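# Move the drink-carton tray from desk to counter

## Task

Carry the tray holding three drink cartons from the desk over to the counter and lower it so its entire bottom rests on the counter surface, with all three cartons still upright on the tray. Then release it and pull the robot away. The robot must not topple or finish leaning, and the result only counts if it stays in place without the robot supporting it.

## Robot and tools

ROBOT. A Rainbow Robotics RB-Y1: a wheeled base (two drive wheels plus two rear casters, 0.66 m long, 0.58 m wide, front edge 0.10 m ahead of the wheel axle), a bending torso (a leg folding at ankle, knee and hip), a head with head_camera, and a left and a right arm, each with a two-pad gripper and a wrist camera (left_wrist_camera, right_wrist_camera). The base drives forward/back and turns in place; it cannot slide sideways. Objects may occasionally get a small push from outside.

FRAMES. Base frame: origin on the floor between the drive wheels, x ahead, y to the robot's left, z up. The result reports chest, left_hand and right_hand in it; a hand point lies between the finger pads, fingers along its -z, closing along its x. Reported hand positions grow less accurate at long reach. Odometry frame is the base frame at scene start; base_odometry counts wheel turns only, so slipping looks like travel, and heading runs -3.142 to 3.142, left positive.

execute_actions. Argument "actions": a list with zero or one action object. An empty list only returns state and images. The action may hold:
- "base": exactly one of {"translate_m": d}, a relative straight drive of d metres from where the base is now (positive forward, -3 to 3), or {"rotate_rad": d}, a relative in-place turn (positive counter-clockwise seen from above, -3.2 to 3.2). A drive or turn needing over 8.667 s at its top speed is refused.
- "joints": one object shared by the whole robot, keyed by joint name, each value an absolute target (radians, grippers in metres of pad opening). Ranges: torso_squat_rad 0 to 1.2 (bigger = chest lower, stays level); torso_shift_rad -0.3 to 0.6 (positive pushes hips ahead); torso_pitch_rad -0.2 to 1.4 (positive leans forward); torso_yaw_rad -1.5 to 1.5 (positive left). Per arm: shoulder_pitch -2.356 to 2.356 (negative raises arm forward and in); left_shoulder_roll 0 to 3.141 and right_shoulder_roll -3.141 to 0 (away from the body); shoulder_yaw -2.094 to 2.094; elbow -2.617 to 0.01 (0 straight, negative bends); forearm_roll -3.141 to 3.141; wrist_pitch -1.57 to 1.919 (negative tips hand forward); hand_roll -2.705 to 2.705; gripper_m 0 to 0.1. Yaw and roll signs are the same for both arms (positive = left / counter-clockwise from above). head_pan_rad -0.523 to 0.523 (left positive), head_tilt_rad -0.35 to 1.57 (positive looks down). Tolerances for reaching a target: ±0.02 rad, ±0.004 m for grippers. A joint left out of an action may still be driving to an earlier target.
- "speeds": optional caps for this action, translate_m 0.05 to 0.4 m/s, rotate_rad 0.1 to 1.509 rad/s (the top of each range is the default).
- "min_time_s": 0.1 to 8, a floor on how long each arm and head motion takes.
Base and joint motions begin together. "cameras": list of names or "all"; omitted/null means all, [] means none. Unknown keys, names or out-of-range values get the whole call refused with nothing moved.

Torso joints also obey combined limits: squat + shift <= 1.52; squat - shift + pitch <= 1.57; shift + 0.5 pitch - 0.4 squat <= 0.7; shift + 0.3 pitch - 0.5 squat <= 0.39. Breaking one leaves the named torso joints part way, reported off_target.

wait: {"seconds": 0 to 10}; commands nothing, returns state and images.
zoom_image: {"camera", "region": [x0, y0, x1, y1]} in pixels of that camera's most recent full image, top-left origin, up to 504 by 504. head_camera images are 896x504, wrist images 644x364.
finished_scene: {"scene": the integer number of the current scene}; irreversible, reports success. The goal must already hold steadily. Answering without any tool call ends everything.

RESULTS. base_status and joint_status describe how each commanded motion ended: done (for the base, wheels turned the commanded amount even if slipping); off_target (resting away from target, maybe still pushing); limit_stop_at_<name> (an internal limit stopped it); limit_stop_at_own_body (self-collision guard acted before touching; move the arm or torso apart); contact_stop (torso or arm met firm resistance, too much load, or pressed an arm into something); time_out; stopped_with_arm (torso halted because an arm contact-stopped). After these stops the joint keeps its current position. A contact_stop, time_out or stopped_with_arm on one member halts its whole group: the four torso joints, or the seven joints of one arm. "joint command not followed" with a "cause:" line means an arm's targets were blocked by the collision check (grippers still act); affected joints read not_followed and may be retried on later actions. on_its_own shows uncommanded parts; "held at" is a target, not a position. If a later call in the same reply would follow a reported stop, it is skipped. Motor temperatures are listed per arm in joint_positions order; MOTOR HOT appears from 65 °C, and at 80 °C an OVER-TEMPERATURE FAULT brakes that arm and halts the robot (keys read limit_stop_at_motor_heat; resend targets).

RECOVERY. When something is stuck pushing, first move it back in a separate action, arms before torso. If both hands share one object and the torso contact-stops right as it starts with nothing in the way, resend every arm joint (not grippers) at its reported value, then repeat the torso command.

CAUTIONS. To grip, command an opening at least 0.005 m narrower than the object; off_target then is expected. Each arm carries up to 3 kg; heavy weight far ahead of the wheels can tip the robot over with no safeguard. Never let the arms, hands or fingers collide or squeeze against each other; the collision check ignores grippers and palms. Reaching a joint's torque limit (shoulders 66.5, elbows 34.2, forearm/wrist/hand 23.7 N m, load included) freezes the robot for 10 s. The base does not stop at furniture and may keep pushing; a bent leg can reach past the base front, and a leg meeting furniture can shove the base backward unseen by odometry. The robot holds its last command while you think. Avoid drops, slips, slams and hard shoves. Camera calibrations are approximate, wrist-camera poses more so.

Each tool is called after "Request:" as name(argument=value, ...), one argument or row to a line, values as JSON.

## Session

Request:
execute_actions(
  actions=[],
)

Scene clock: 0.00 s.
Motor temperatures (°C, as the motors report them): left_arm=[38 37 37 36 39 41 40] | right_arm=[39 32 37 34 38 43 40]
base_odometry: x=+0.000 y=+0.000 heading=+0.000 (m, m, rad; odometry frame)
base_status: not commanded
joint_positions: torso_squat_rad=+0.350 torso_shift_rad=+0.000 torso_pitch_rad=+0.000 torso_yaw_rad=+0.000 left_shoulder_pitch_rad=-0.010 left_shoulder_roll_rad=+0.036 left_shoulder_yaw_rad=-0.010 left_elbow_rad=-0.115 left_forearm_roll_rad=+0.006 left_wrist_pitch_rad=+0.004 left_hand_roll_rad=+0.001 left_gripper_m=+0.099 right_shoulder_pitch_rad=+0.016 right_shoulder_roll_rad=-0.010 right_shoulder_yaw_rad=-0.050 right_elbow_rad=-0.183 right_forearm_roll_rad=+0.026 right_wrist_pitch_rad=-0.021 right_hand_roll_rad=+0.042 right_gripper_m=+0.099 head_pan_rad=+0.000 head_tilt_rad=+0.400
joint_status: not commanded
chest: x=-0.2280 y=-0.0007 z=+1.2474 quat_wxyz=(+1.000, +0.001, +0.000, +0.000) (m; base frame)
left_hand: x=-0.1658 y=+0.2468 z=+0.5657 quat_wxyz=(+0.998, +0.018, -0.060, -0.004) (m; base frame)
right_hand: x=-0.1460 y=-0.2329 z=+0.5668 quat_wxyz=(+0.996, -0.011, -0.094, +0.007) (m; base frame)
pictures: head_camera, left_wrist_camera, right_wrist_camera
camera_calibration (this result's frames):
head_camera: T_world_to_cam=[[-0.0151252, -0.999854, -0.0079445, 0.0125549], [-0.364034, 0.0129067, -0.931296, 1.32762], [0.931263, -0.011194, -0.364176, 0.661496], [0, 0, 0, 1]] pos_world=[-0.132538, 0.00282264, 1.47741]
left_wrist_camera: T_world_to_cam=[[0.988144, 0.0127525, 0.152998, 0.0708214], [-0.0806301, -0.804946, 0.587845, -0.117495], [0.130652, -0.593212, -0.794374, 0.700879], [0, 0, 0, 1]] pos_world=[-0.171026, 0.32029, 0.614994]
right_wrist_camera: T_world_to_cam=[[-0.974612, -0.0347402, -0.221187, -0.0227443], [-0.160836, 0.795893, 0.583683, -0.133407], [0.155764, 0.604439, -0.781275, 0.686241], [0, 0, 0, 1]] pos_world=[-0.150515, -0.309403, 0.60898]
Images, in order (width x height): head_camera 896x504, left_wrist_camera 644x364, right_wrist_camera 644x364.

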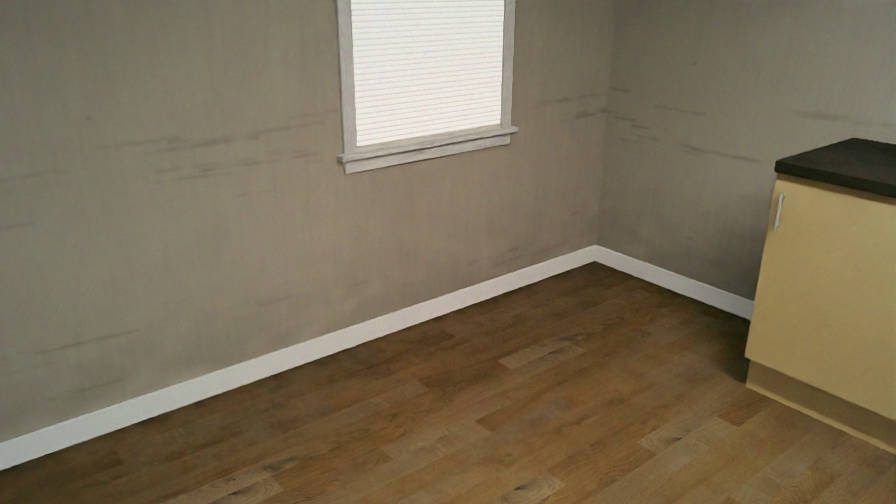

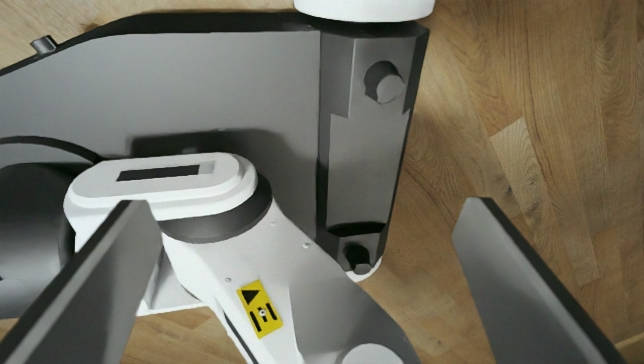

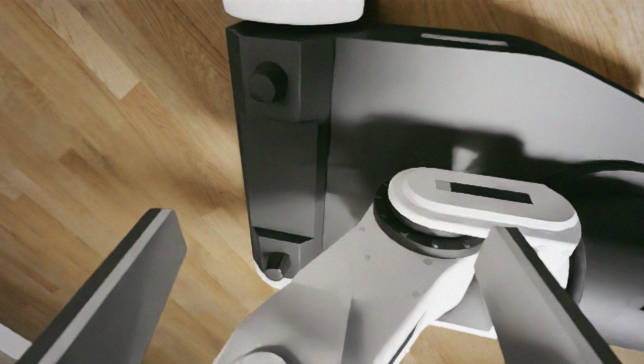

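Similar layout; the desk is probably around heading +2.4.

Request:
execute_actions(
  actions=[
    {"base":{"rotate_rad":2.4}},
  ],
  cameras=["head_camera"],
)

Scene clock: 5.37 s.
Motor temperatures (°C, as the motors report them): left_arm=[38 37 37 36 39 41 40] | right_arm=[39 32 37 34 38 43 40]
base_odometry: x=+0.000 y=+0.000 heading=+2.399 (m, m, rad; odometry frame)
base_status: done
joint_positions: torso_squat_rad=+0.350 torso_shift_rad=+0.000 torso_pitch_rad=+0.000 torso_yaw_rad=+0.000 left_shoulder_pitch_rad=-0.010 left_shoulder_roll_rad=+0.036 left_shoulder_yaw_rad=-0.010 left_elbow_rad=-0.115 left_forearm_roll_rad=+0.006 left_wrist_pitch_rad=+0.004 left_hand_roll_rad=+0.001 left_gripper_m=+0.099 right_shoulder_pitch_rad=+0.016 right_shoulder_roll_rad=-0.010 right_shoulder_yaw_rad=-0.050 right_elbow_rad=-0.183 right_forearm_roll_rad=+0.026 right_wrist_pitch_rad=-0.021 right_hand_roll_rad=+0.042 right_gripper_m=+0.099 head_pan_rad=+0.000 head_tilt_rad=+0.400
joint_status: not commanded
chest: x=-0.2281 y=-0.0008 z=+1.2474 quat_wxyz=(+1.000, +0.001, +0.000, +0.000) (m; base frame)
left_hand: x=-0.1658 y=+0.2468 z=+0.5657 quat_wxyz=(+0.998, +0.018, -0.060, -0.004) (m; base frame)
right_hand: x=-0.1460 y=-0.2330 z=+0.5668 quat_wxyz=(+0.996, -0.011, -0.094, +0.007) (m; base frame)
pictures: head_camera
camera_calibration (this result's frames):
head_camera: T_world_to_cam=[[-0.0151249, -0.999854, -0.00801344, 0.0125893], [-0.363991, 0.0129702, -0.931312, 1.32764], [0.93128, -0.0111692, -0.364134, 0.661488], [0, 0, 0, 1]] pos_world=[-0.132593, 0.00275597, 1.47741]
Images, in order (width x height): head_camera 896x504.

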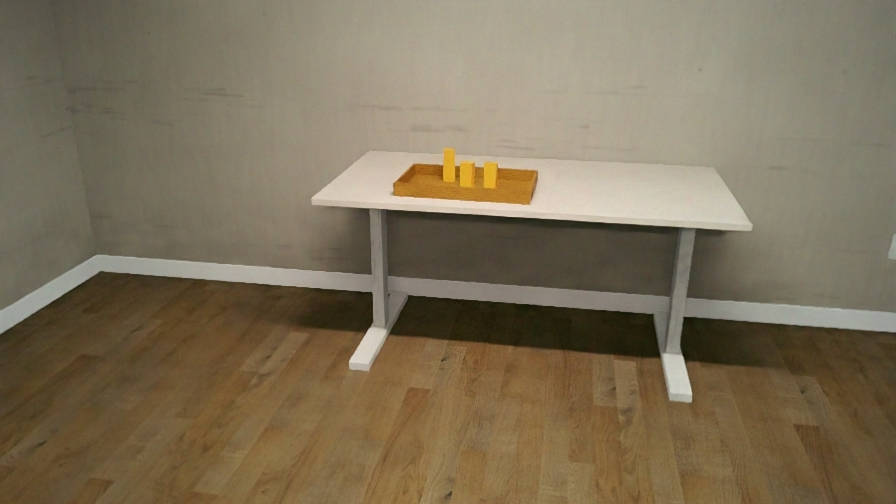

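Request:
execute_actions(
  actions=[
    {"base":{"rotate_rad":0.146}},
  ],
  cameras=[],
)

Request:
execute_actions(
  actions=[
    {"base":{"translate_m":1.17},"joints":{"torso_squat_rad":0.1,"torso_shift_rad":0.15,"left_shoulder_pitch_rad":-0.7,"right_shoulder_pitch_rad":-0.7,"left_shoulder_roll_rad":0.25,"right_shoulder_roll_rad":-0.25,"left_elbow_rad":-1.0,"right_elbow_rad":-1.0,"left_wrist_pitch_rad":1.2,"right_wrist_pitch_rad":1.2,"left_hand_roll_rad":1.57,"right_hand_roll_rad":1.57,"left_forearm_roll_rad":0.2,"right_forearm_roll_rad":-0.24,"left_shoulder_yaw_rad":0,"right_shoulder_yaw_rad":-0.014,"left_gripper_m":0.07,"right_gripper_m":0.07}},
  ],
  cameras=[],
)

Request:
execute_actions(
  actions=[
    {"base":{"rotate_rad":-0.37},"joints":{"head_tilt_rad":0.55}},
  ],
  cameras=["head_camera"],
)

Scene clock: 9.97 s.
Motor temperatures (°C, as the motors report them): left_arm=[38 37 37 36 39 41 40] | right_arm=[39 32 37 34 38 43 40]
base_odometry: x=+0.000 y=+0.000 heading=+2.544 (m, m, rad; odometry frame)
base_status: done
joint_positions: torso_squat_rad=+0.350 torso_shift_rad=+0.000 torso_pitch_rad=+0.000 torso_yaw_rad=+0.000 left_shoulder_pitch_rad=-0.010 left_shoulder_roll_rad=+0.036 left_shoulder_yaw_rad=-0.010 left_elbow_rad=-0.115 left_forearm_roll_rad=+0.006 left_wrist_pitch_rad=+0.004 left_hand_roll_rad=+0.001 left_gripper_m=+0.099 right_shoulder_pitch_rad=+0.016 right_shoulder_roll_rad=-0.010 right_shoulder_yaw_rad=-0.050 right_elbow_rad=-0.183 right_forearm_roll_rad=+0.026 right_wrist_pitch_rad=-0.021 right_hand_roll_rad=+0.042 right_gripper_m=+0.099 head_pan_rad=+0.000 head_tilt_rad=+0.400
joint_status: not commanded
chest: x=-0.2281 y=-0.0008 z=+1.2474 quat_wxyz=(+1.000, +0.001, +0.000, +0.000) (m; base frame)
left_hand: x=-0.1658 y=+0.2468 z=+0.5657 quat_wxyz=(+0.998, +0.018, -0.060, -0.004) (m; base frame)
right_hand: x=-0.1460 y=-0.2329 z=+0.5668 quat_wxyz=(+0.996, -0.011, -0.094, +0.007) (m; base frame)
pictures: none
No camera images: the call's "cameras" was empty. Leave "cameras" out to get every camera's image.

Scene clock: 14.47 s.
Motor temperatures (°C, as the motors report them): left_arm=[38 37 37 36 39 41 40] | right_arm=[39 32 37 34 38 43 40]
base_odometry: x=-0.968 y=+0.657 heading=+2.545 (m, m, rad; odometry frame)
base_status: done
joint_positions: torso_squat_rad=+0.100 torso_shift_rad=+0.150 torso_pitch_rad=+0.000 torso_yaw_rad=+0.000 left_shoulder_pitch_rad=-0.700 left_shoulder_roll_rad=+0.250 left_shoulder_yaw_rad=+0.000 left_elbow_rad=-1.000 left_forearm_roll_rad=+0.200 left_wrist_pitch_rad=+1.200 left_hand_roll_rad=+1.570 left_gripper_m=+0.070 right_shoulder_pitch_rad=-0.700 right_shoulder_roll_rad=-0.250 right_shoulder_yaw_rad=-0.014 right_elbow_rad=-1.000 right_forearm_roll_rad=-0.240 right_wrist_pitch_rad=+1.200 right_hand_roll_rad=+1.570 right_gripper_m=+0.070 head_pan_rad=+0.000 head_tilt_rad=+0.400
joint_status: all done
chest: x=-0.1238 y=-0.0008 z=+1.2786 quat_wxyz=(+1.000, +0.001, +0.000, +0.000) (m; base frame)
left_hand: x=+0.4409 y=+0.2483 z=+0.9638 quat_wxyz=(+0.723, -0.149, -0.186, +0.649) (m; base frame)
right_hand: x=+0.4407 y=-0.2430 z=+0.9636 quat_wxyz=(+0.657, -0.169, -0.167, +0.716) (m; base frame)
pictures: none
No camera images: the call's "cameras" was empty. Leave "cameras" out to get every camera's image.

Scene clock: 16.53 s.
Motor temperatures (°C, as the motors report them): left_arm=[38 37 37 36 39 41 40] | right_arm=[39 32 37 34 38 43 40]
base_odometry: x=-0.968 y=+0.657 heading=+2.176 (m, m, rad; odometry frame)
base_status: done
joint_positions: torso_squat_rad=+0.100 torso_shift_rad=+0.150 torso_pitch_rad=+0.000 torso_yaw_rad=+0.000 left_shoulder_pitch_rad=-0.700 left_shoulder_roll_rad=+0.250 left_shoulder_yaw_rad=+0.000 left_elbow_rad=-1.000 left_forearm_roll_rad=+0.200 left_wrist_pitch_rad=+1.200 left_hand_roll_rad=+1.570 left_gripper_m=+0.070 right_shoulder_pitch_rad=-0.700 right_shoulder_roll_rad=-0.250 right_shoulder_yaw_rad=-0.014 right_elbow_rad=-1.000 right_forearm_roll_rad=-0.240 right_wrist_pitch_rad=+1.200 right_hand_roll_rad=+1.570 right_gripper_m=+0.070 head_pan_rad=+0.000 head_tilt_rad=+0.550
joint_status: all done
chest: x=-0.1238 y=-0.0008 z=+1.2786 quat_wxyz=(+1.000, +0.001, +0.000, +0.000) (m; base frame)
left_hand: x=+0.4408 y=+0.2483 z=+0.9637 quat_wxyz=(+0.723, -0.149, -0.186, +0.649) (m; base frame)
right_hand: x=+0.4407 y=-0.2430 z=+0.9636 quat_wxyz=(+0.657, -0.169, -0.167, +0.716) (m; base frame)
pictures: head_camera
camera_calibration (this result's frames):
head_camera: T_world_to_cam=[[-0.0159876, -0.999856, -0.00562538, 0.010766], [-0.499483, 0.0128603, -0.866228, 1.28468], [0.866176, -0.0110391, -0.499617, 0.769364], [0, 0, 0, 1]] pos_world=[-0.0245562, 0.00273623, 1.49728]
Images, in order (width x height): head_camera 896x504.

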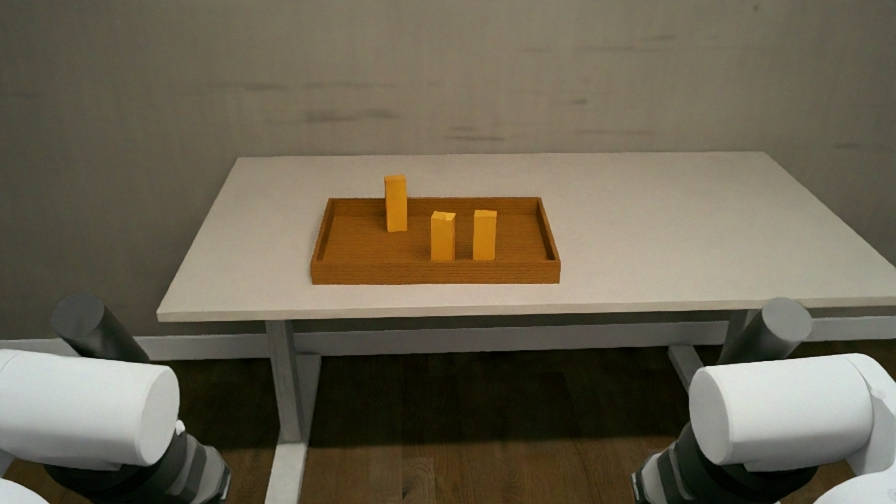

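Request:
execute_actions(
  actions=[
    {"base":{"translate_m":0.68},"joints":{"head_tilt_rad":0.75}},
  ],
)

Scene clock: 20.40 s.
Motor temperatures (°C, as the motors report them): left_arm=[38 37 37 36 39 41 40] | right_arm=[39 32 37 34 38 43 40]
base_odometry: x=-1.354 y=+1.216 heading=+2.175 (m, m, rad; odometry frame)
base_status: done
joint_positions: torso_squat_rad=+0.100 torso_shift_rad=+0.150 torso_pitch_rad=+0.000 torso_yaw_rad=+0.000 left_shoulder_pitch_rad=-0.700 left_shoulder_roll_rad=+0.250 left_shoulder_yaw_rad=+0.000 left_elbow_rad=-1.000 left_forearm_roll_rad=+0.200 left_wrist_pitch_rad=+1.200 left_hand_roll_rad=+1.570 left_gripper_m=+0.070 right_shoulder_pitch_rad=-0.700 right_shoulder_roll_rad=-0.250 right_shoulder_yaw_rad=-0.014 right_elbow_rad=-1.000 right_forearm_roll_rad=-0.240 right_wrist_pitch_rad=+1.200 right_hand_roll_rad=+1.570 right_gripper_m=+0.070 head_pan_rad=+0.000 head_tilt_rad=+0.750
joint_status: all done
chest: x=-0.1238 y=-0.0008 z=+1.2786 quat_wxyz=(+1.000, +0.001, +0.000, +0.000) (m; base frame)
left_hand: x=+0.4408 y=+0.2483 z=+0.9637 quat_wxyz=(+0.723, -0.149, -0.186, +0.649) (m; base frame)
right_hand: x=+0.4406 y=-0.2430 z=+0.9635 quat_wxyz=(+0.657, -0.169, -0.166, +0.716) (m; base frame)
pictures: head_camera, left_wrist_camera, right_wrist_camera
camera_calibration (this result's frames):
head_camera: T_world_to_cam=[[-0.0165517, -0.99986, -0.002259, 0.00573017], [-0.661577, 0.0126457, -0.74977, 1.09598], [0.749694, -0.0109154, -0.661694, 0.997214], [0, 0, 0, 1]] pos_world=[-0.0224384, 0.00275502, 1.48159]
left_wrist_camera: T_world_to_cam=[[0.0515569, 0.994322, 0.0930877, -0.362641], [0.40389, -0.106009, 0.908644, -0.997647], [0.913353, -0.00924964, -0.407063, 0.0754315], [0, 0, 0, 1]] pos_world=[0.352741, 0.25552, 0.970969]
right_wrist_camera: T_world_to_cam=[[0.11376, -0.993508, 0.000453375, -0.289691], [-0.975577, -0.111621, 0.189181, 0.255923], [-0.187902, -0.0219636, -0.981942, 1.10348], [0, 0, 0, 1]] pos_world=[0.489974, -0.235008, 1.03527]
Images, in order (width x height): head_camera 896x504, left_wrist_camera 644x364, right_wrist_camera 644x364.

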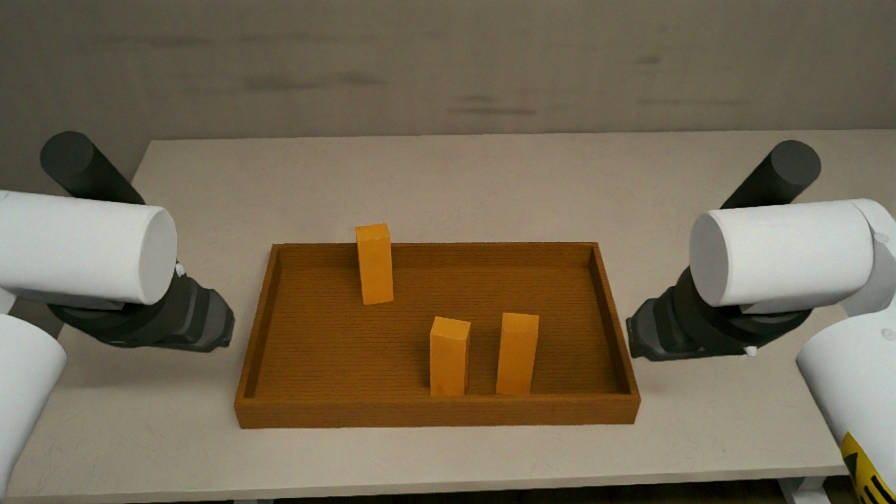

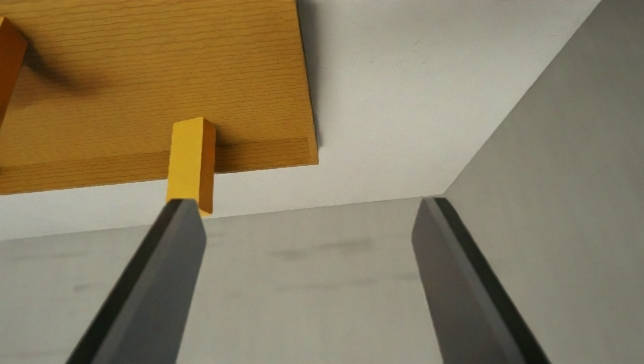

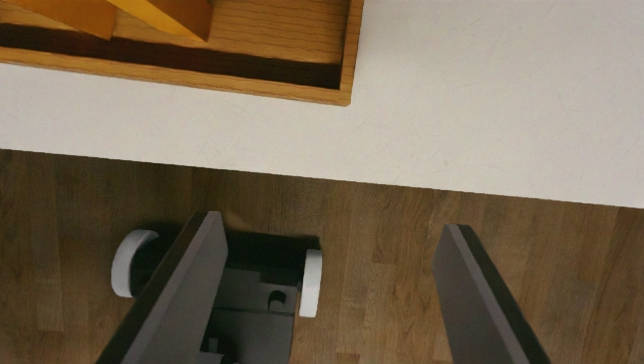

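Request:
execute_actions(
  actions=[
    {"base":{"translate_m":0.27},"joints":{"left_shoulder_roll_rad":0.262,"right_shoulder_roll_rad":-0.23,"torso_squat_rad":0.5,"head_tilt_rad":0.95}},
  ],
  cameras=[],
)

Request:
execute_actions(
  actions=[
    {"joints":{"torso_squat_rad":0.7}},
  ],
)

Scene clock: 23.80 s.
Motor temperatures (°C, as the motors report them): left_arm=[38 37 37 36 39 41 40] | right_arm=[39 32 37 34 38 43 40]
base_odometry: x=-1.507 y=+1.439 heading=+2.175 (m, m, rad; odometry frame)
base_status: done
joint_positions: torso_squat_rad=+0.500 torso_shift_rad=+0.150 torso_pitch_rad=+0.000 torso_yaw_rad=+0.000 left_shoulder_pitch_rad=-0.700 left_shoulder_roll_rad=+0.262 left_shoulder_yaw_rad=+0.000 left_elbow_rad=-1.000 left_forearm_roll_rad=+0.200 left_wrist_pitch_rad=+1.200 left_hand_roll_rad=+1.570 left_gripper_m=+0.070 right_shoulder_pitch_rad=-0.700 right_shoulder_roll_rad=-0.230 right_shoulder_yaw_rad=-0.014 right_elbow_rad=-1.000 right_forearm_roll_rad=-0.240 right_wrist_pitch_rad=+1.200 right_hand_roll_rad=+1.570 right_gripper_m=+0.070 head_pan_rad=+0.000 head_tilt_rad=+0.950
joint_status: all done
chest: x=-0.1362 y=-0.0007 z=+1.1973 quat_wxyz=(+1.000, +0.001, +0.000, +0.000) (m; base frame)
left_hand: x=+0.4293 y=+0.2562 z=+0.8844 quat_wxyz=(+0.721, -0.146, -0.191, +0.651) (m; base frame)
right_hand: x=+0.4267 y=-0.2301 z=+0.8796 quat_wxyz=(+0.654, -0.161, -0.171, +0.719) (m; base frame)
pictures: none
No camera images: the call's "cameras" was empty. Leave "cameras" out to get every camera's image.

Scene clock: 25.27 s.
Motor temperatures (°C, as the motors report them): left_arm=[38 37 37 36 39 41 40] | right_arm=[39 32 37 34 38 43 40]
base_odometry: x=-1.507 y=+1.439 heading=+2.175 (m, m, rad; odometry frame)
base_status: not commanded
joint_positions: torso_squat_rad=+0.700 torso_shift_rad=+0.150 torso_pitch_rad=+0.000 torso_yaw_rad=+0.000 left_shoulder_pitch_rad=-0.700 left_shoulder_roll_rad=+0.262 left_shoulder_yaw_rad=+0.000 left_elbow_rad=-1.000 left_forearm_roll_rad=+0.200 left_wrist_pitch_rad=+1.200 left_hand_roll_rad=+1.570 left_gripper_m=+0.070 right_shoulder_pitch_rad=-0.700 right_shoulder_roll_rad=-0.230 right_shoulder_yaw_rad=-0.014 right_elbow_rad=-1.000 right_forearm_roll_rad=-0.240 right_wrist_pitch_rad=+1.200 right_hand_roll_rad=+1.570 right_gripper_m=+0.070 head_pan_rad=+0.000 head_tilt_rad=+0.950
joint_status: all done
chest: x=-0.1480 y=-0.0007 z=+1.1193 quat_wxyz=(+1.000, +0.001, +0.000, +0.000) (m; base frame)
left_hand: x=+0.4174 y=+0.2562 z=+0.8064 quat_wxyz=(+0.721, -0.146, -0.191, +0.651) (m; base frame)
right_hand: x=+0.4149 y=-0.2301 z=+0.8016 quat_wxyz=(+0.654, -0.162, -0.172, +0.719) (m; base frame)
pictures: head_camera, left_wrist_camera, right_wrist_camera
camera_calibration (this result's frames):
head_camera: T_world_to_cam=[[-0.0164376, -0.999864, 0.00115745, 0.000588561], [-0.797183, 0.0124068, -0.60361, 0.750567], [0.603514, -0.0108446, -0.797279, 1.07049], [0, 0, 0, 1]] pos_world=[-0.0477074, 0.00288539, 1.30653]
left_wrist_camera: T_world_to_cam=[[0.0439233, 0.993779, 0.10234, -0.358787], [0.402098, -0.11136, 0.908799, -0.8424], [0.914542, 0.00123311, -0.404488, 0.0275153], [0, 0, 0, 1]] pos_world=[0.329323, 0.262711, 0.81342]
right_wrist_camera: T_world_to_cam=[[0.125742, -0.991948, -0.0151164, -0.265971], [-0.973328, -0.1263, 0.191522, 0.256714], [-0.191889, -0.0093692, -0.981372, 0.944041], [0, 0, 0, 1]] pos_world=[0.464462, -0.222561, 0.873269]
Images, in order (width x height): head_camera 896x504, left_wrist_camera 644x364, right_wrist_camera 644x364.

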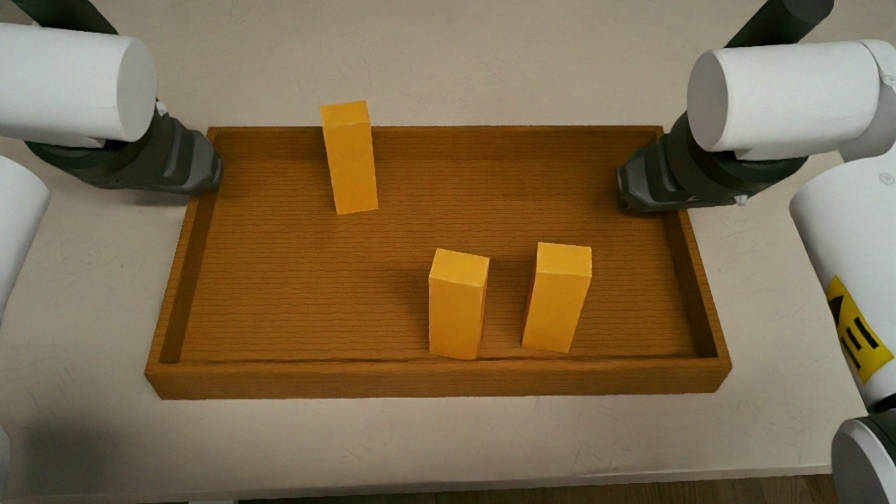

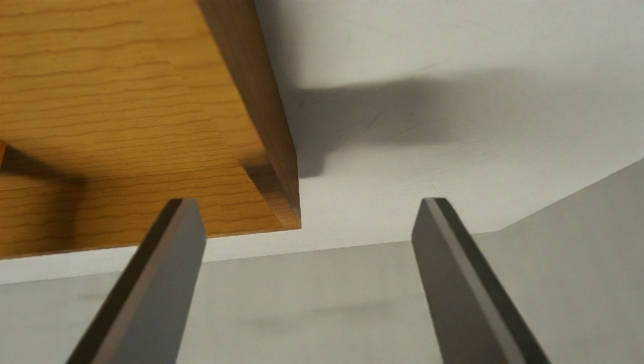

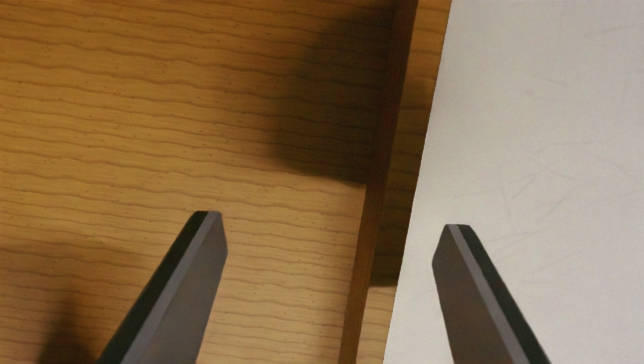

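Request:
execute_actions(
  actions=[
    {"joints":{"left_shoulder_roll_rad":0.238,"right_shoulder_roll_rad":-0.255}},
  ],
  cameras=[],
)

Request:
execute_actions(
  actions=[
    {"joints":{"torso_squat_rad":0.75}},
  ],
)

Scene clock: 28.30 s.
Motor temperatures (°C, as the motors report them): left_arm=[38 37 37 36 39 41 40] | right_arm=[39 32 37 34 38 43 40]
base_odometry: x=-1.507 y=+1.439 heading=+2.175 (m, m, rad; odometry frame)
base_status: not commanded
joint_positions: torso_squat_rad=+0.700 torso_shift_rad=+0.150 torso_pitch_rad=+0.000 torso_yaw_rad=+0.000 left_shoulder_pitch_rad=-0.700 left_shoulder_roll_rad=+0.238 left_shoulder_yaw_rad=+0.000 left_elbow_rad=-1.000 left_forearm_roll_rad=+0.200 left_wrist_pitch_rad=+1.200 left_hand_roll_rad=+1.570 left_gripper_m=+0.070 right_shoulder_pitch_rad=-0.700 right_shoulder_roll_rad=-0.255 right_shoulder_yaw_rad=-0.014 right_elbow_rad=-1.000 right_forearm_roll_rad=-0.240 right_wrist_pitch_rad=+1.200 right_hand_roll_rad=+1.570 right_gripper_m=+0.070 head_pan_rad=+0.000 head_tilt_rad=+0.950
joint_status: all done
chest: x=-0.1480 y=-0.0007 z=+1.1193 quat_wxyz=(+1.000, +0.001, +0.000, +0.000) (m; base frame)
left_hand: x=+0.4158 y=+0.2409 z=+0.8029 quat_wxyz=(+0.724, -0.152, -0.182, +0.647) (m; base frame)
right_hand: x=+0.4168 y=-0.2462 z=+0.8050 quat_wxyz=(+0.657, -0.171, -0.165, +0.715) (m; base frame)
pictures: none
No camera images: the call's "cameras" was empty. Leave "cameras" out to get every camera's image.

Scene clock: 29.17 s.
Motor temperatures (°C, as the motors report them): left_arm=[38 37 37 36 39 41 40] | right_arm=[39 32 37 34 38 43 40]
base_odometry: x=-1.507 y=+1.439 heading=+2.175 (m, m, rad; odometry frame)
base_status: not commanded
joint_positions: torso_squat_rad=+0.750 torso_shift_rad=+0.150 torso_pitch_rad=+0.000 torso_yaw_rad=+0.000 left_shoulder_pitch_rad=-0.700 left_shoulder_roll_rad=+0.238 left_shoulder_yaw_rad=+0.000 left_elbow_rad=-1.000 left_forearm_roll_rad=+0.200 left_wrist_pitch_rad=+1.200 left_hand_roll_rad=+1.570 left_gripper_m=+0.070 right_shoulder_pitch_rad=-0.700 right_shoulder_roll_rad=-0.255 right_shoulder_yaw_rad=-0.014 right_elbow_rad=-1.000 right_forearm_roll_rad=-0.240 right_wrist_pitch_rad=+1.200 right_hand_roll_rad=+1.570 right_gripper_m=+0.070 head_pan_rad=+0.000 head_tilt_rad=+0.950
joint_status: all done
chest: x=-0.1515 y=-0.0007 z=+1.0964 quat_wxyz=(+1.000, +0.001, +0.000, +0.000) (m; base frame)
left_hand: x=+0.4123 y=+0.2409 z=+0.7799 quat_wxyz=(+0.724, -0.152, -0.182, +0.647) (m; base frame)
right_hand: x=+0.4133 y=-0.2461 z=+0.7821 quat_wxyz=(+0.657, -0.171, -0.165, +0.715) (m; base frame)
pictures: head_camera, left_wrist_camera, right_wrist_camera
camera_calibration (this result's frames):
head_camera: T_world_to_cam=[[-0.0164606, -0.999864, 0.00115364, 0.000571599], [-0.797184, 0.0124274, -0.603609, 0.733952], [0.603512, -0.0108554, -0.79728, 1.05429], [0, 0, 0, 1]] pos_world=[-0.0511742, 0.00289514, 1.28359]
left_wrist_camera: T_world_to_cam=[[0.058697, 0.994741, 0.0839314, -0.332614], [0.405384, -0.100583, 0.908596, -0.821795], [0.91226, -0.0193075, -0.409156, 0.0310478], [0, 0, 0, 1]] pos_world=[0.324342, 0.248805, 0.7873]
right_wrist_camera: T_world_to_cam=[[0.110759, -0.993837, 0.0045207, -0.291652], [-0.976135, -0.107929, 0.188446, 0.264981], [-0.186797, -0.025285, -0.982073, 0.918946], [0, 0, 0, 1]] pos_world=[0.462617, -0.23802, 0.853856]
Images, in order (width x height): head_camera 896x504, left_wrist_camera 644x364, right_wrist_camera 644x364.

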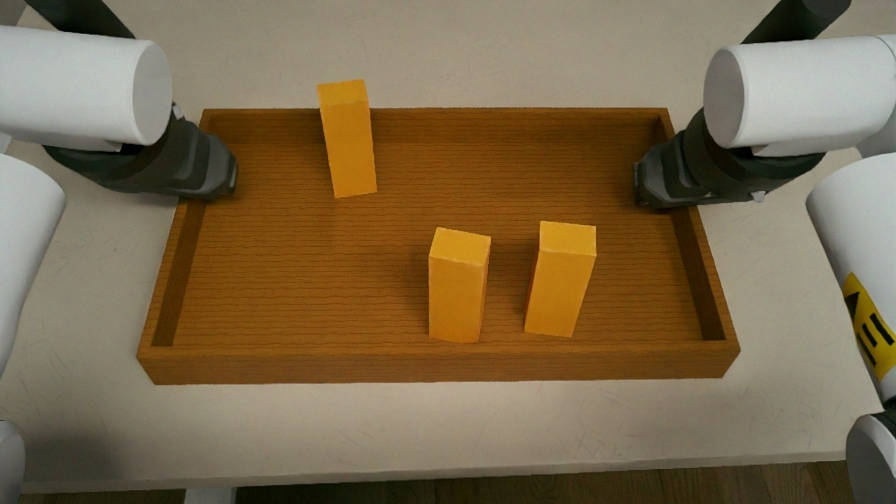

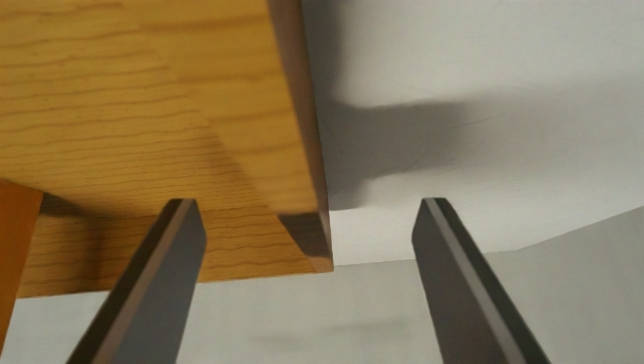

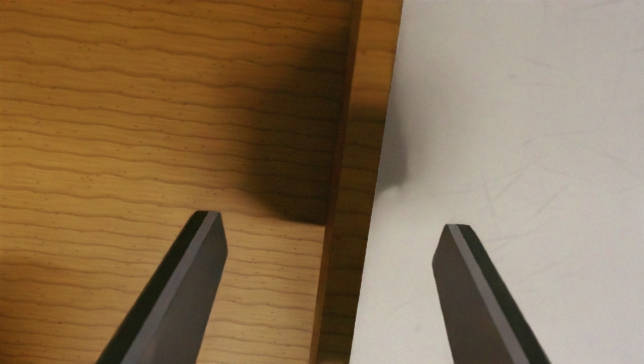

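Request:
execute_actions(
  actions=[
    {"base":{"translate_m":-0.02},"joints":{"torso_squat_rad":0.792}},
  ],
)

Scene clock: 30.50 s.
Motor temperatures (°C, as the motors report them): left_arm=[38 37 37 36 39 41 40] | right_arm=[39 32 37 34 38 43 40]
base_odometry: x=-1.496 y=+1.422 heading=+2.175 (m, m, rad; odometry frame)
base_status: done
joint_positions: torso_squat_rad=+0.792 torso_shift_rad=+0.150 torso_pitch_rad=+0.000 torso_yaw_rad=+0.000 left_shoulder_pitch_rad=-0.700 left_shoulder_roll_rad=+0.238 left_shoulder_yaw_rad=+0.000 left_elbow_rad=-1.000 left_forearm_roll_rad=+0.200 left_wrist_pitch_rad=+1.200 left_hand_roll_rad=+1.570 left_gripper_m=+0.070 right_shoulder_pitch_rad=-0.700 right_shoulder_roll_rad=-0.255 right_shoulder_yaw_rad=-0.014 right_elbow_rad=-1.000 right_forearm_roll_rad=-0.240 right_wrist_pitch_rad=+1.200 right_hand_roll_rad=+1.570 right_gripper_m=+0.070 head_pan_rad=+0.000 head_tilt_rad=+0.950
joint_status: all done
chest: x=-0.1546 y=-0.0007 z=+1.0761 quat_wxyz=(+1.000, +0.001, +0.000, +0.000) (m; base frame)
left_hand: x=+0.4092 y=+0.2410 z=+0.7596 quat_wxyz=(+0.724, -0.152, -0.182, +0.647) (m; base frame)
right_hand: x=+0.4102 y=-0.2461 z=+0.7618 quat_wxyz=(+0.657, -0.171, -0.165, +0.715) (m; base frame)
pictures: head_camera, left_wrist_camera, right_wrist_camera
camera_calibration (this result's frames):
head_camera: T_world_to_cam=[[-0.0164608, -0.999864, 0.00115191, 0.000558155], [-0.797132, 0.0124278, -0.603677, 0.719317], [0.603581, -0.0108552, -0.797228, 1.03996], [0, 0, 0, 1]] pos_world=[-0.0543031, 0.00290766, 1.26332]
left_wrist_camera: T_world_to_cam=[[0.0586623, 0.994743, 0.0839316, -0.330748], [0.4054, -0.10057, 0.90859, -0.802107], [0.912255, -0.0192742, -0.409168, 0.0256058], [0, 0, 0, 1]] pos_world=[0.321218, 0.248835, 0.767024]
right_wrist_camera: T_world_to_cam=[[0.11074, -0.993839, 0.00452427, -0.29121], [-0.976142, -0.10791, 0.188422, 0.26579], [-0.186773, -0.0252821, -0.982078, 0.898469], [0, 0, 0, 1]] pos_world=[0.459507, -0.238019, 0.833604]
Images, in order (width x height): head_camera 896x504, left_wrist_camera 644x364, right_wrist_camera 644x364.

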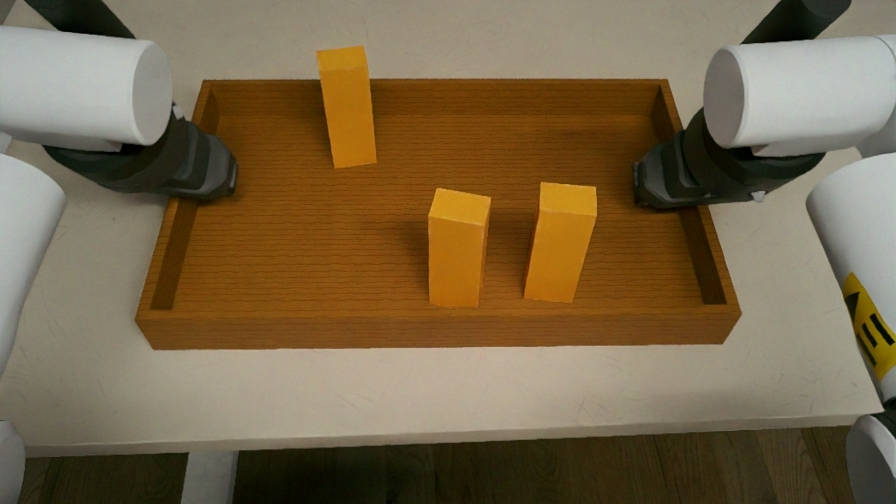

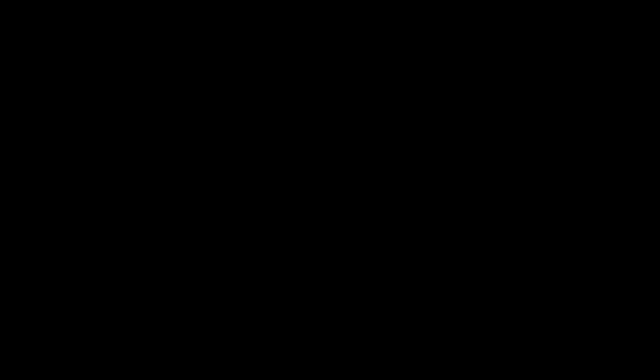

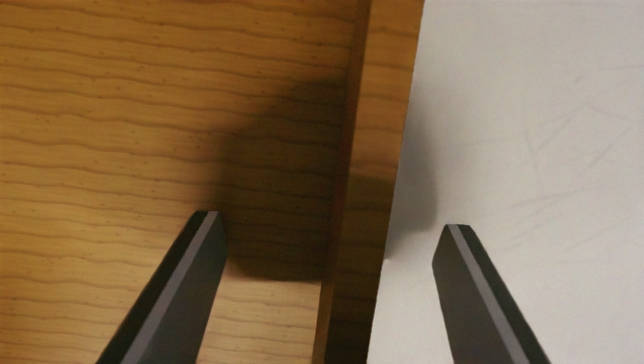

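Request:
execute_actions(
  actions=[
    {"joints":{"left_gripper_m":0.0,"right_gripper_m":0.0,"right_shoulder_roll_rad":-0.268}},
  ],
  cameras=[],
)

Request:
execute_actions(
  actions=[
    {"joints":{"torso_squat_rad":0.6}},
  ],
)

Scene clock: 32.47 s.
Motor temperatures (°C, as the motors report them): left_arm=[38 37 37 36 39 41 40] | right_arm=[39 32 37 34 38 43 40]
base_odometry: x=-1.496 y=+1.422 heading=+2.175 (m, m, rad; odometry frame)
base_status: not commanded
joint_positions: torso_squat_rad=+0.792 torso_shift_rad=+0.150 torso_pitch_rad=+0.000 torso_yaw_rad=+0.000 left_shoulder_pitch_rad=-0.701 left_shoulder_roll_rad=+0.236 left_shoulder_yaw_rad=+0.000 left_elbow_rad=-1.000 left_forearm_roll_rad=+0.201 left_wrist_pitch_rad=+1.200 left_hand_roll_rad=+1.570 left_gripper_m=+0.011 right_shoulder_pitch_rad=-0.700 right_shoulder_roll_rad=-0.266 right_shoulder_yaw_rad=-0.014 right_elbow_rad=-1.000 right_forearm_roll_rad=-0.241 right_wrist_pitch_rad=+1.200 right_hand_roll_rad=+1.570 right_gripper_m=+0.010 head_pan_rad=+0.000 head_tilt_rad=+0.950
joint_status: left_gripper_m off_target (ended at +0.011, target +0.000); right_gripper_m off_target (ended at +0.010, target +0.000); the others done
chest: x=-0.1546 y=-0.0007 z=+1.0761 quat_wxyz=(+1.000, +0.001, +0.000, +0.000) (m; base frame)
left_hand: x=+0.4092 y=+0.2393 z=+0.7596 quat_wxyz=(+0.725, -0.153, -0.181, +0.647) (m; base frame)
right_hand: x=+0.4111 y=-0.2528 z=+0.7636 quat_wxyz=(+0.658, -0.175, -0.163, +0.714) (m; base frame)
pictures: none
No camera images: the call's "cameras" was empty. Leave "cameras" out to get every camera's image.

Scene clock: 33.90 s.
Motor temperatures (°C, as the motors report them): left_arm=[38 37 37 36 39 41 40] | right_arm=[39 32 37 34 38 43 40]
base_odometry: x=-1.496 y=+1.422 heading=+2.175 (m, m, rad; odometry frame)
base_status: not commanded
joint_positions: torso_squat_rad=+0.600 torso_shift_rad=+0.150 torso_pitch_rad=+0.001 torso_yaw_rad=+0.000 left_shoulder_pitch_rad=-0.700 left_shoulder_roll_rad=+0.236 left_shoulder_yaw_rad=+0.000 left_elbow_rad=-1.000 left_forearm_roll_rad=+0.201 left_wrist_pitch_rad=+1.200 left_hand_roll_rad=+1.570 left_gripper_m=+0.011 right_shoulder_pitch_rad=-0.700 right_shoulder_roll_rad=-0.266 right_shoulder_yaw_rad=-0.014 right_elbow_rad=-1.000 right_forearm_roll_rad=-0.241 right_wrist_pitch_rad=+1.200 right_hand_roll_rad=+1.570 right_gripper_m=+0.010 head_pan_rad=+0.000 head_tilt_rad=+0.950
joint_status: all done
chest: x=-0.1412 y=-0.0007 z=+1.1612 quat_wxyz=(+1.000, +0.001, +0.001, +0.000) (m; base frame)
left_hand: x=+0.4219 y=+0.2392 z=+0.8435 quat_wxyz=(+0.725, -0.153, -0.180, +0.647) (m; base frame)
right_hand: x=+0.4239 y=-0.2529 z=+0.8478 quat_wxyz=(+0.659, -0.174, -0.162, +0.714) (m; base frame)
pictures: head_camera, left_wrist_camera, right_wrist_camera
camera_calibration (this result's frames):
head_camera: T_world_to_cam=[[-0.0164184, -0.999865, 0.00116832, 0.000613255], [-0.797753, 0.0123952, -0.602857, 0.780287], [0.602761, -0.01083, -0.797848, 1.1003], [0, 0, 0, 1]] pos_world=[-0.0407306, 0.00285759, 1.34827]
left_wrist_camera: T_world_to_cam=[[0.0601522, 0.994883, 0.0811762, -0.335117], [0.407215, -0.0987066, 0.907983, -0.884371], [0.91135, -0.0215611, -0.411068, 0.0508482], [0, 0, 0, 1]] pos_world=[0.333946, 0.247205, 0.851099]
right_wrist_camera: T_world_to_cam=[[0.104621, -0.994438, 0.0121549, -0.303808], [-0.976957, -0.100481, 0.188304, 0.26459], [-0.186035, -0.0315754, -0.982036, 0.983292], [0, 0, 0, 1]] pos_world=[0.473204, -0.244484, 0.919498]
Images, in order (width x height): head_camera 896x504, left_wrist_camera 644x364, right_wrist_camera 644x364.

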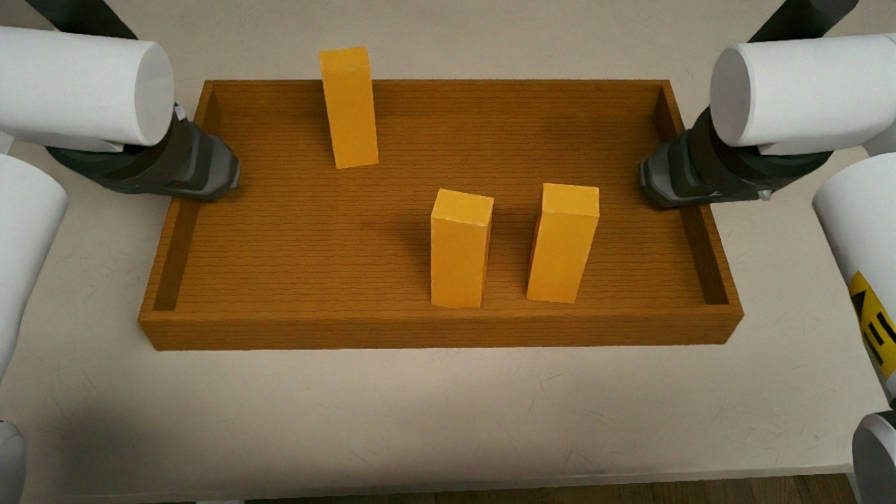

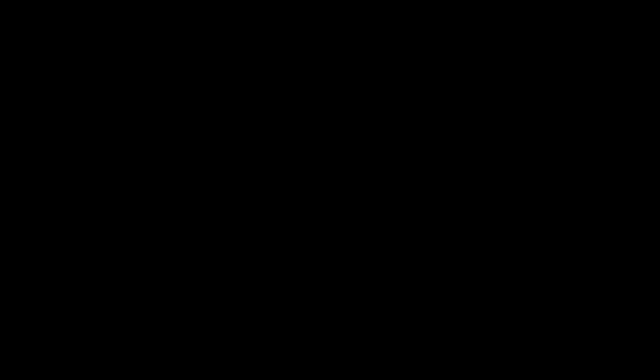

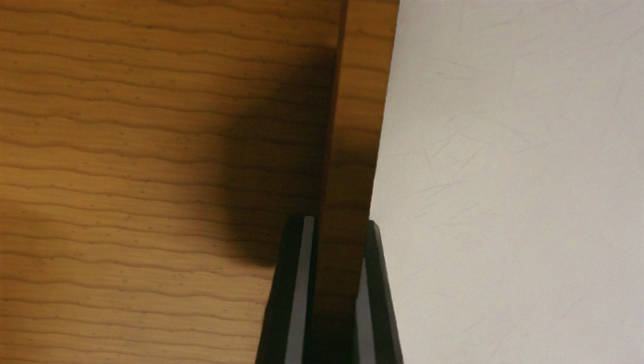

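Request:
execute_actions(
  actions=[
    {"base":{"translate_m":-1.0},"speeds":{"translate_m":0.3},"joints":{"torso_squat_rad":0.0,"torso_shift_rad":0.1}},
  ],
  cameras=[],
)

Request:
execute_actions(
  actions=[
    {"base":{"rotate_rad":-3.0},"speeds":{"rotate_rad":0.6},"joints":{"head_tilt_rad":0.45}},
  ],
  cameras=["head_camera"],
)

Scene clock: 39.13 s.
Motor temperatures (°C, as the motors report them): left_arm=[38 37 37 36 39 41 40] | right_arm=[39 32 37 34 38 43 40]
base_odometry: x=-0.929 y=+0.599 heading=+2.173 (m, m, rad; odometry frame)
base_status: done
joint_positions: torso_squat_rad=+0.000 torso_shift_rad=+0.100 torso_pitch_rad=+0.001 torso_yaw_rad=+0.000 left_shoulder_pitch_rad=-0.700 left_shoulder_roll_rad=+0.236 left_shoulder_yaw_rad=+0.000 left_elbow_rad=-1.000 left_forearm_roll_rad=+0.201 left_wrist_pitch_rad=+1.200 left_hand_roll_rad=+1.570 left_gripper_m=+0.011 right_shoulder_pitch_rad=-0.700 right_shoulder_roll_rad=-0.266 right_shoulder_yaw_rad=-0.014 right_elbow_rad=-1.000 right_forearm_roll_rad=-0.241 right_wrist_pitch_rad=+1.200 right_hand_roll_rad=+1.570 right_gripper_m=+0.010 head_pan_rad=+0.000 head_tilt_rad=+0.950
joint_status: all done
chest: x=-0.1578 y=-0.0008 z=+1.2864 quat_wxyz=(+1.000, +0.001, +0.000, +0.000) (m; base frame)
left_hand: x=+0.4053 y=+0.2391 z=+0.9688 quat_wxyz=(+0.725, -0.153, -0.180, +0.647) (m; base frame)
right_hand: x=+0.4073 y=-0.2529 z=+0.9731 quat_wxyz=(+0.659, -0.174, -0.162, +0.714) (m; base frame)
pictures: none
No camera images: the call's "cameras" was empty. Leave "cameras" out to get every camera's image.

Scene clock: 45.70 s.
Motor temperatures (°C, as the motors report them): left_arm=[38 37 37 36 39 41 40] | right_arm=[39 32 37 34 38 43 40]
base_odometry: x=-0.929 y=+0.599 heading=-0.826 (m, m, rad; odometry frame)
base_status: done
joint_positions: torso_squat_rad=+0.000 torso_shift_rad=+0.100 torso_pitch_rad=+0.001 torso_yaw_rad=+0.000 left_shoulder_pitch_rad=-0.700 left_shoulder_roll_rad=+0.236 left_shoulder_yaw_rad=+0.000 left_elbow_rad=-1.000 left_forearm_roll_rad=+0.201 left_wrist_pitch_rad=+1.200 left_hand_roll_rad=+1.570 left_gripper_m=+0.011 right_shoulder_pitch_rad=-0.700 right_shoulder_roll_rad=-0.266 right_shoulder_yaw_rad=-0.014 right_elbow_rad=-1.000 right_forearm_roll_rad=-0.241 right_wrist_pitch_rad=+1.200 right_hand_roll_rad=+1.570 right_gripper_m=+0.010 head_pan_rad=+0.000 head_tilt_rad=+0.450
joint_status: all done
chest: x=-0.1578 y=-0.0008 z=+1.2864 quat_wxyz=(+1.000, +0.001, +0.000, +0.000) (m; base frame)
left_hand: x=+0.4053 y=+0.2391 z=+0.9688 quat_wxyz=(+0.725, -0.153, -0.180, +0.647) (m; base frame)
right_hand: x=+0.4073 y=-0.2529 z=+0.9731 quat_wxyz=(+0.659, -0.174, -0.162, +0.714) (m; base frame)
pictures: head_camera
camera_calibration (this result's frames):
head_camera: T_world_to_cam=[[-0.0154384, -0.999855, -0.00724069, 0.0127478], [-0.410844, 0.0129454, -0.911614, 1.35396], [0.911575, -0.0110991, -0.410984, 0.677093], [0, 0, 0, 1]] pos_world=[-0.0607571, 0.0027335, 1.51266]
Images, in order (width x height): head_camera 896x504.

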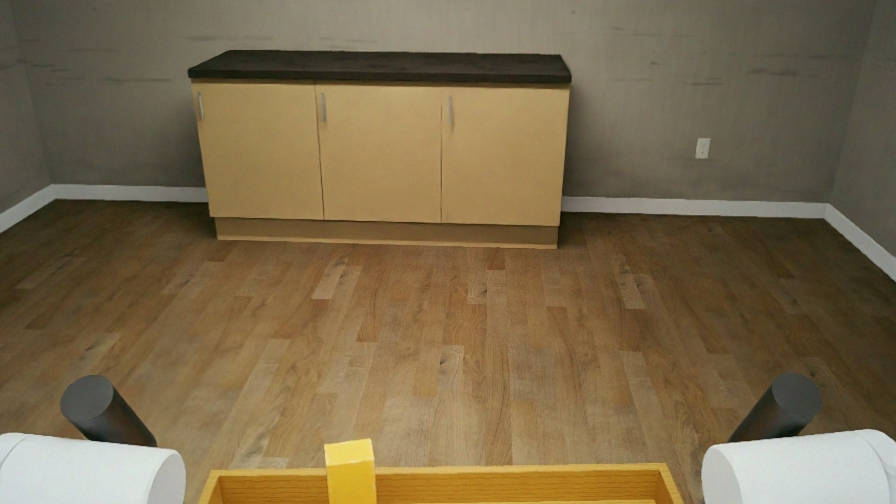

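Request:
execute_actions(
  actions=[
    {"base":{"rotate_rad":0.1}},
  ],
  cameras=[],
)

Request:
execute_actions(
  actions=[
    {"base":{"translate_m":2.1},"speeds":{"translate_m":0.33}},
  ],
  cameras=[],
)

Request:
execute_actions(
  actions=[
    {"base":{"rotate_rad":-0.21},"speeds":{"rotate_rad":0.4},"joints":{"head_tilt_rad":0.6}},
  ],
  cameras=["head_camera"],
)

Scene clock: 48.47 s.
Motor temperatures (°C, as the motors report them): left_arm=[38 37 37 36 39 41 40] | right_arm=[39 32 37 34 38 43 40]
base_odometry: x=-0.928 y=+0.598 heading=-0.727 (m, m, rad; odometry frame)
base_status: done
joint_positions: torso_squat_rad=+0.000 torso_shift_rad=+0.100 torso_pitch_rad=+0.001 torso_yaw_rad=+0.000 left_shoulder_pitch_rad=-0.700 left_shoulder_roll_rad=+0.236 left_shoulder_yaw_rad=+0.000 left_elbow_rad=-1.000 left_forearm_roll_rad=+0.201 left_wrist_pitch_rad=+1.200 left_hand_roll_rad=+1.570 left_gripper_m=+0.011 right_shoulder_pitch_rad=-0.700 right_shoulder_roll_rad=-0.266 right_shoulder_yaw_rad=-0.014 right_elbow_rad=-1.000 right_forearm_roll_rad=-0.241 right_wrist_pitch_rad=+1.200 right_hand_roll_rad=+1.570 right_gripper_m=+0.010 head_pan_rad=+0.000 head_tilt_rad=+0.450
joint_status: not commanded
chest: x=-0.1578 y=-0.0008 z=+1.2864 quat_wxyz=(+1.000, +0.001, +0.000, +0.000) (m; base frame)
left_hand: x=+0.4053 y=+0.2391 z=+0.9688 quat_wxyz=(+0.725, -0.153, -0.180, +0.647) (m; base frame)
right_hand: x=+0.4073 y=-0.2529 z=+0.9730 quat_wxyz=(+0.659, -0.174, -0.162, +0.714) (m; base frame)
pictures: none
No camera images: the call's "cameras" was empty. Leave "cameras" out to get every camera's image.

Scene clock: 56.23 s.
Motor temperatures (°C, as the motors report them): left_arm=[38 37 37 36 39 41 40] | right_arm=[39 32 37 34 38 43 40]
base_odometry: x=+0.639 y=-0.800 heading=-0.729 (m, m, rad; odometry frame)
base_status: done
joint_positions: torso_squat_rad=+0.000 torso_shift_rad=+0.100 torso_pitch_rad=+0.001 torso_yaw_rad=+0.000 left_shoulder_pitch_rad=-0.700 left_shoulder_roll_rad=+0.236 left_shoulder_yaw_rad=+0.000 left_elbow_rad=-1.000 left_forearm_roll_rad=+0.201 left_wrist_pitch_rad=+1.200 left_hand_roll_rad=+1.570 left_gripper_m=+0.011 right_shoulder_pitch_rad=-0.700 right_shoulder_roll_rad=-0.266 right_shoulder_yaw_rad=-0.014 right_elbow_rad=-1.000 right_forearm_roll_rad=-0.241 right_wrist_pitch_rad=+1.200 right_hand_roll_rad=+1.570 right_gripper_m=+0.010 head_pan_rad=+0.000 head_tilt_rad=+0.450
joint_status: not commanded
chest: x=-0.1576 y=-0.0008 z=+1.2864 quat_wxyz=(+1.000, +0.001, +0.000, +0.000) (m; base frame)
left_hand: x=+0.4054 y=+0.2391 z=+0.9687 quat_wxyz=(+0.725, -0.153, -0.180, +0.647) (m; base frame)
right_hand: x=+0.4074 y=-0.2529 z=+0.9729 quat_wxyz=(+0.659, -0.174, -0.162, +0.714) (m; base frame)
pictures: none
No camera images: the call's "cameras" was empty. Leave "cameras" out to get every camera's image.

Scene clock: 58.10 s.
Motor temperatures (°C, as the motors report them): left_arm=[38 37 37 36 39 41 40] | right_arm=[39 32 37 34 38 43 40]
base_odometry: x=+0.639 y=-0.800 heading=-0.938 (m, m, rad; odometry frame)
base_status: done
joint_positions: torso_squat_rad=+0.000 torso_shift_rad=+0.100 torso_pitch_rad=+0.001 torso_yaw_rad=+0.000 left_shoulder_pitch_rad=-0.700 left_shoulder_roll_rad=+0.236 left_shoulder_yaw_rad=+0.000 left_elbow_rad=-1.000 left_forearm_roll_rad=+0.201 left_wrist_pitch_rad=+1.200 left_hand_roll_rad=+1.570 left_gripper_m=+0.011 right_shoulder_pitch_rad=-0.700 right_shoulder_roll_rad=-0.266 right_shoulder_yaw_rad=-0.014 right_elbow_rad=-1.000 right_forearm_roll_rad=-0.241 right_wrist_pitch_rad=+1.200 right_hand_roll_rad=+1.570 right_gripper_m=+0.010 head_pan_rad=+0.000 head_tilt_rad=+0.600
joint_status: all done
chest: x=-0.1576 y=-0.0008 z=+1.2864 quat_wxyz=(+1.000, +0.001, +0.000, +0.000) (m; base frame)
left_hand: x=+0.4054 y=+0.2391 z=+0.9687 quat_wxyz=(+0.725, -0.153, -0.180, +0.647) (m; base frame)
right_hand: x=+0.4074 y=-0.2529 z=+0.9729 quat_wxyz=(+0.659, -0.174, -0.162, +0.714) (m; base frame)
pictures: head_camera
camera_calibration (this result's frames):
head_camera: T_world_to_cam=[[-0.0161827, -0.999858, -0.00477875, 0.00899528], [-0.542579, 0.0127959, -0.839907, 1.22959], [0.839849, -0.0109991, -0.542709, 0.863017], [0, 0, 0, 1]] pos_world=[-0.0575074, 0.00275267, 1.50115]
Images, in order (width x height): head_camera 896x504.

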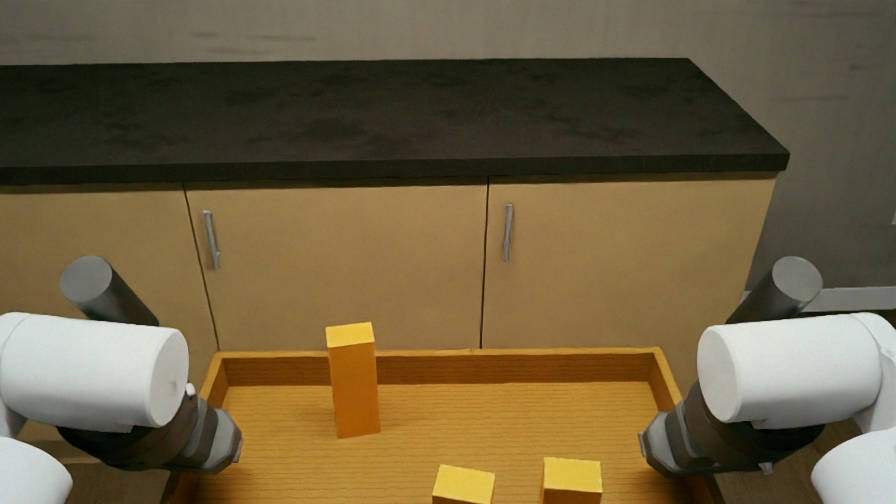

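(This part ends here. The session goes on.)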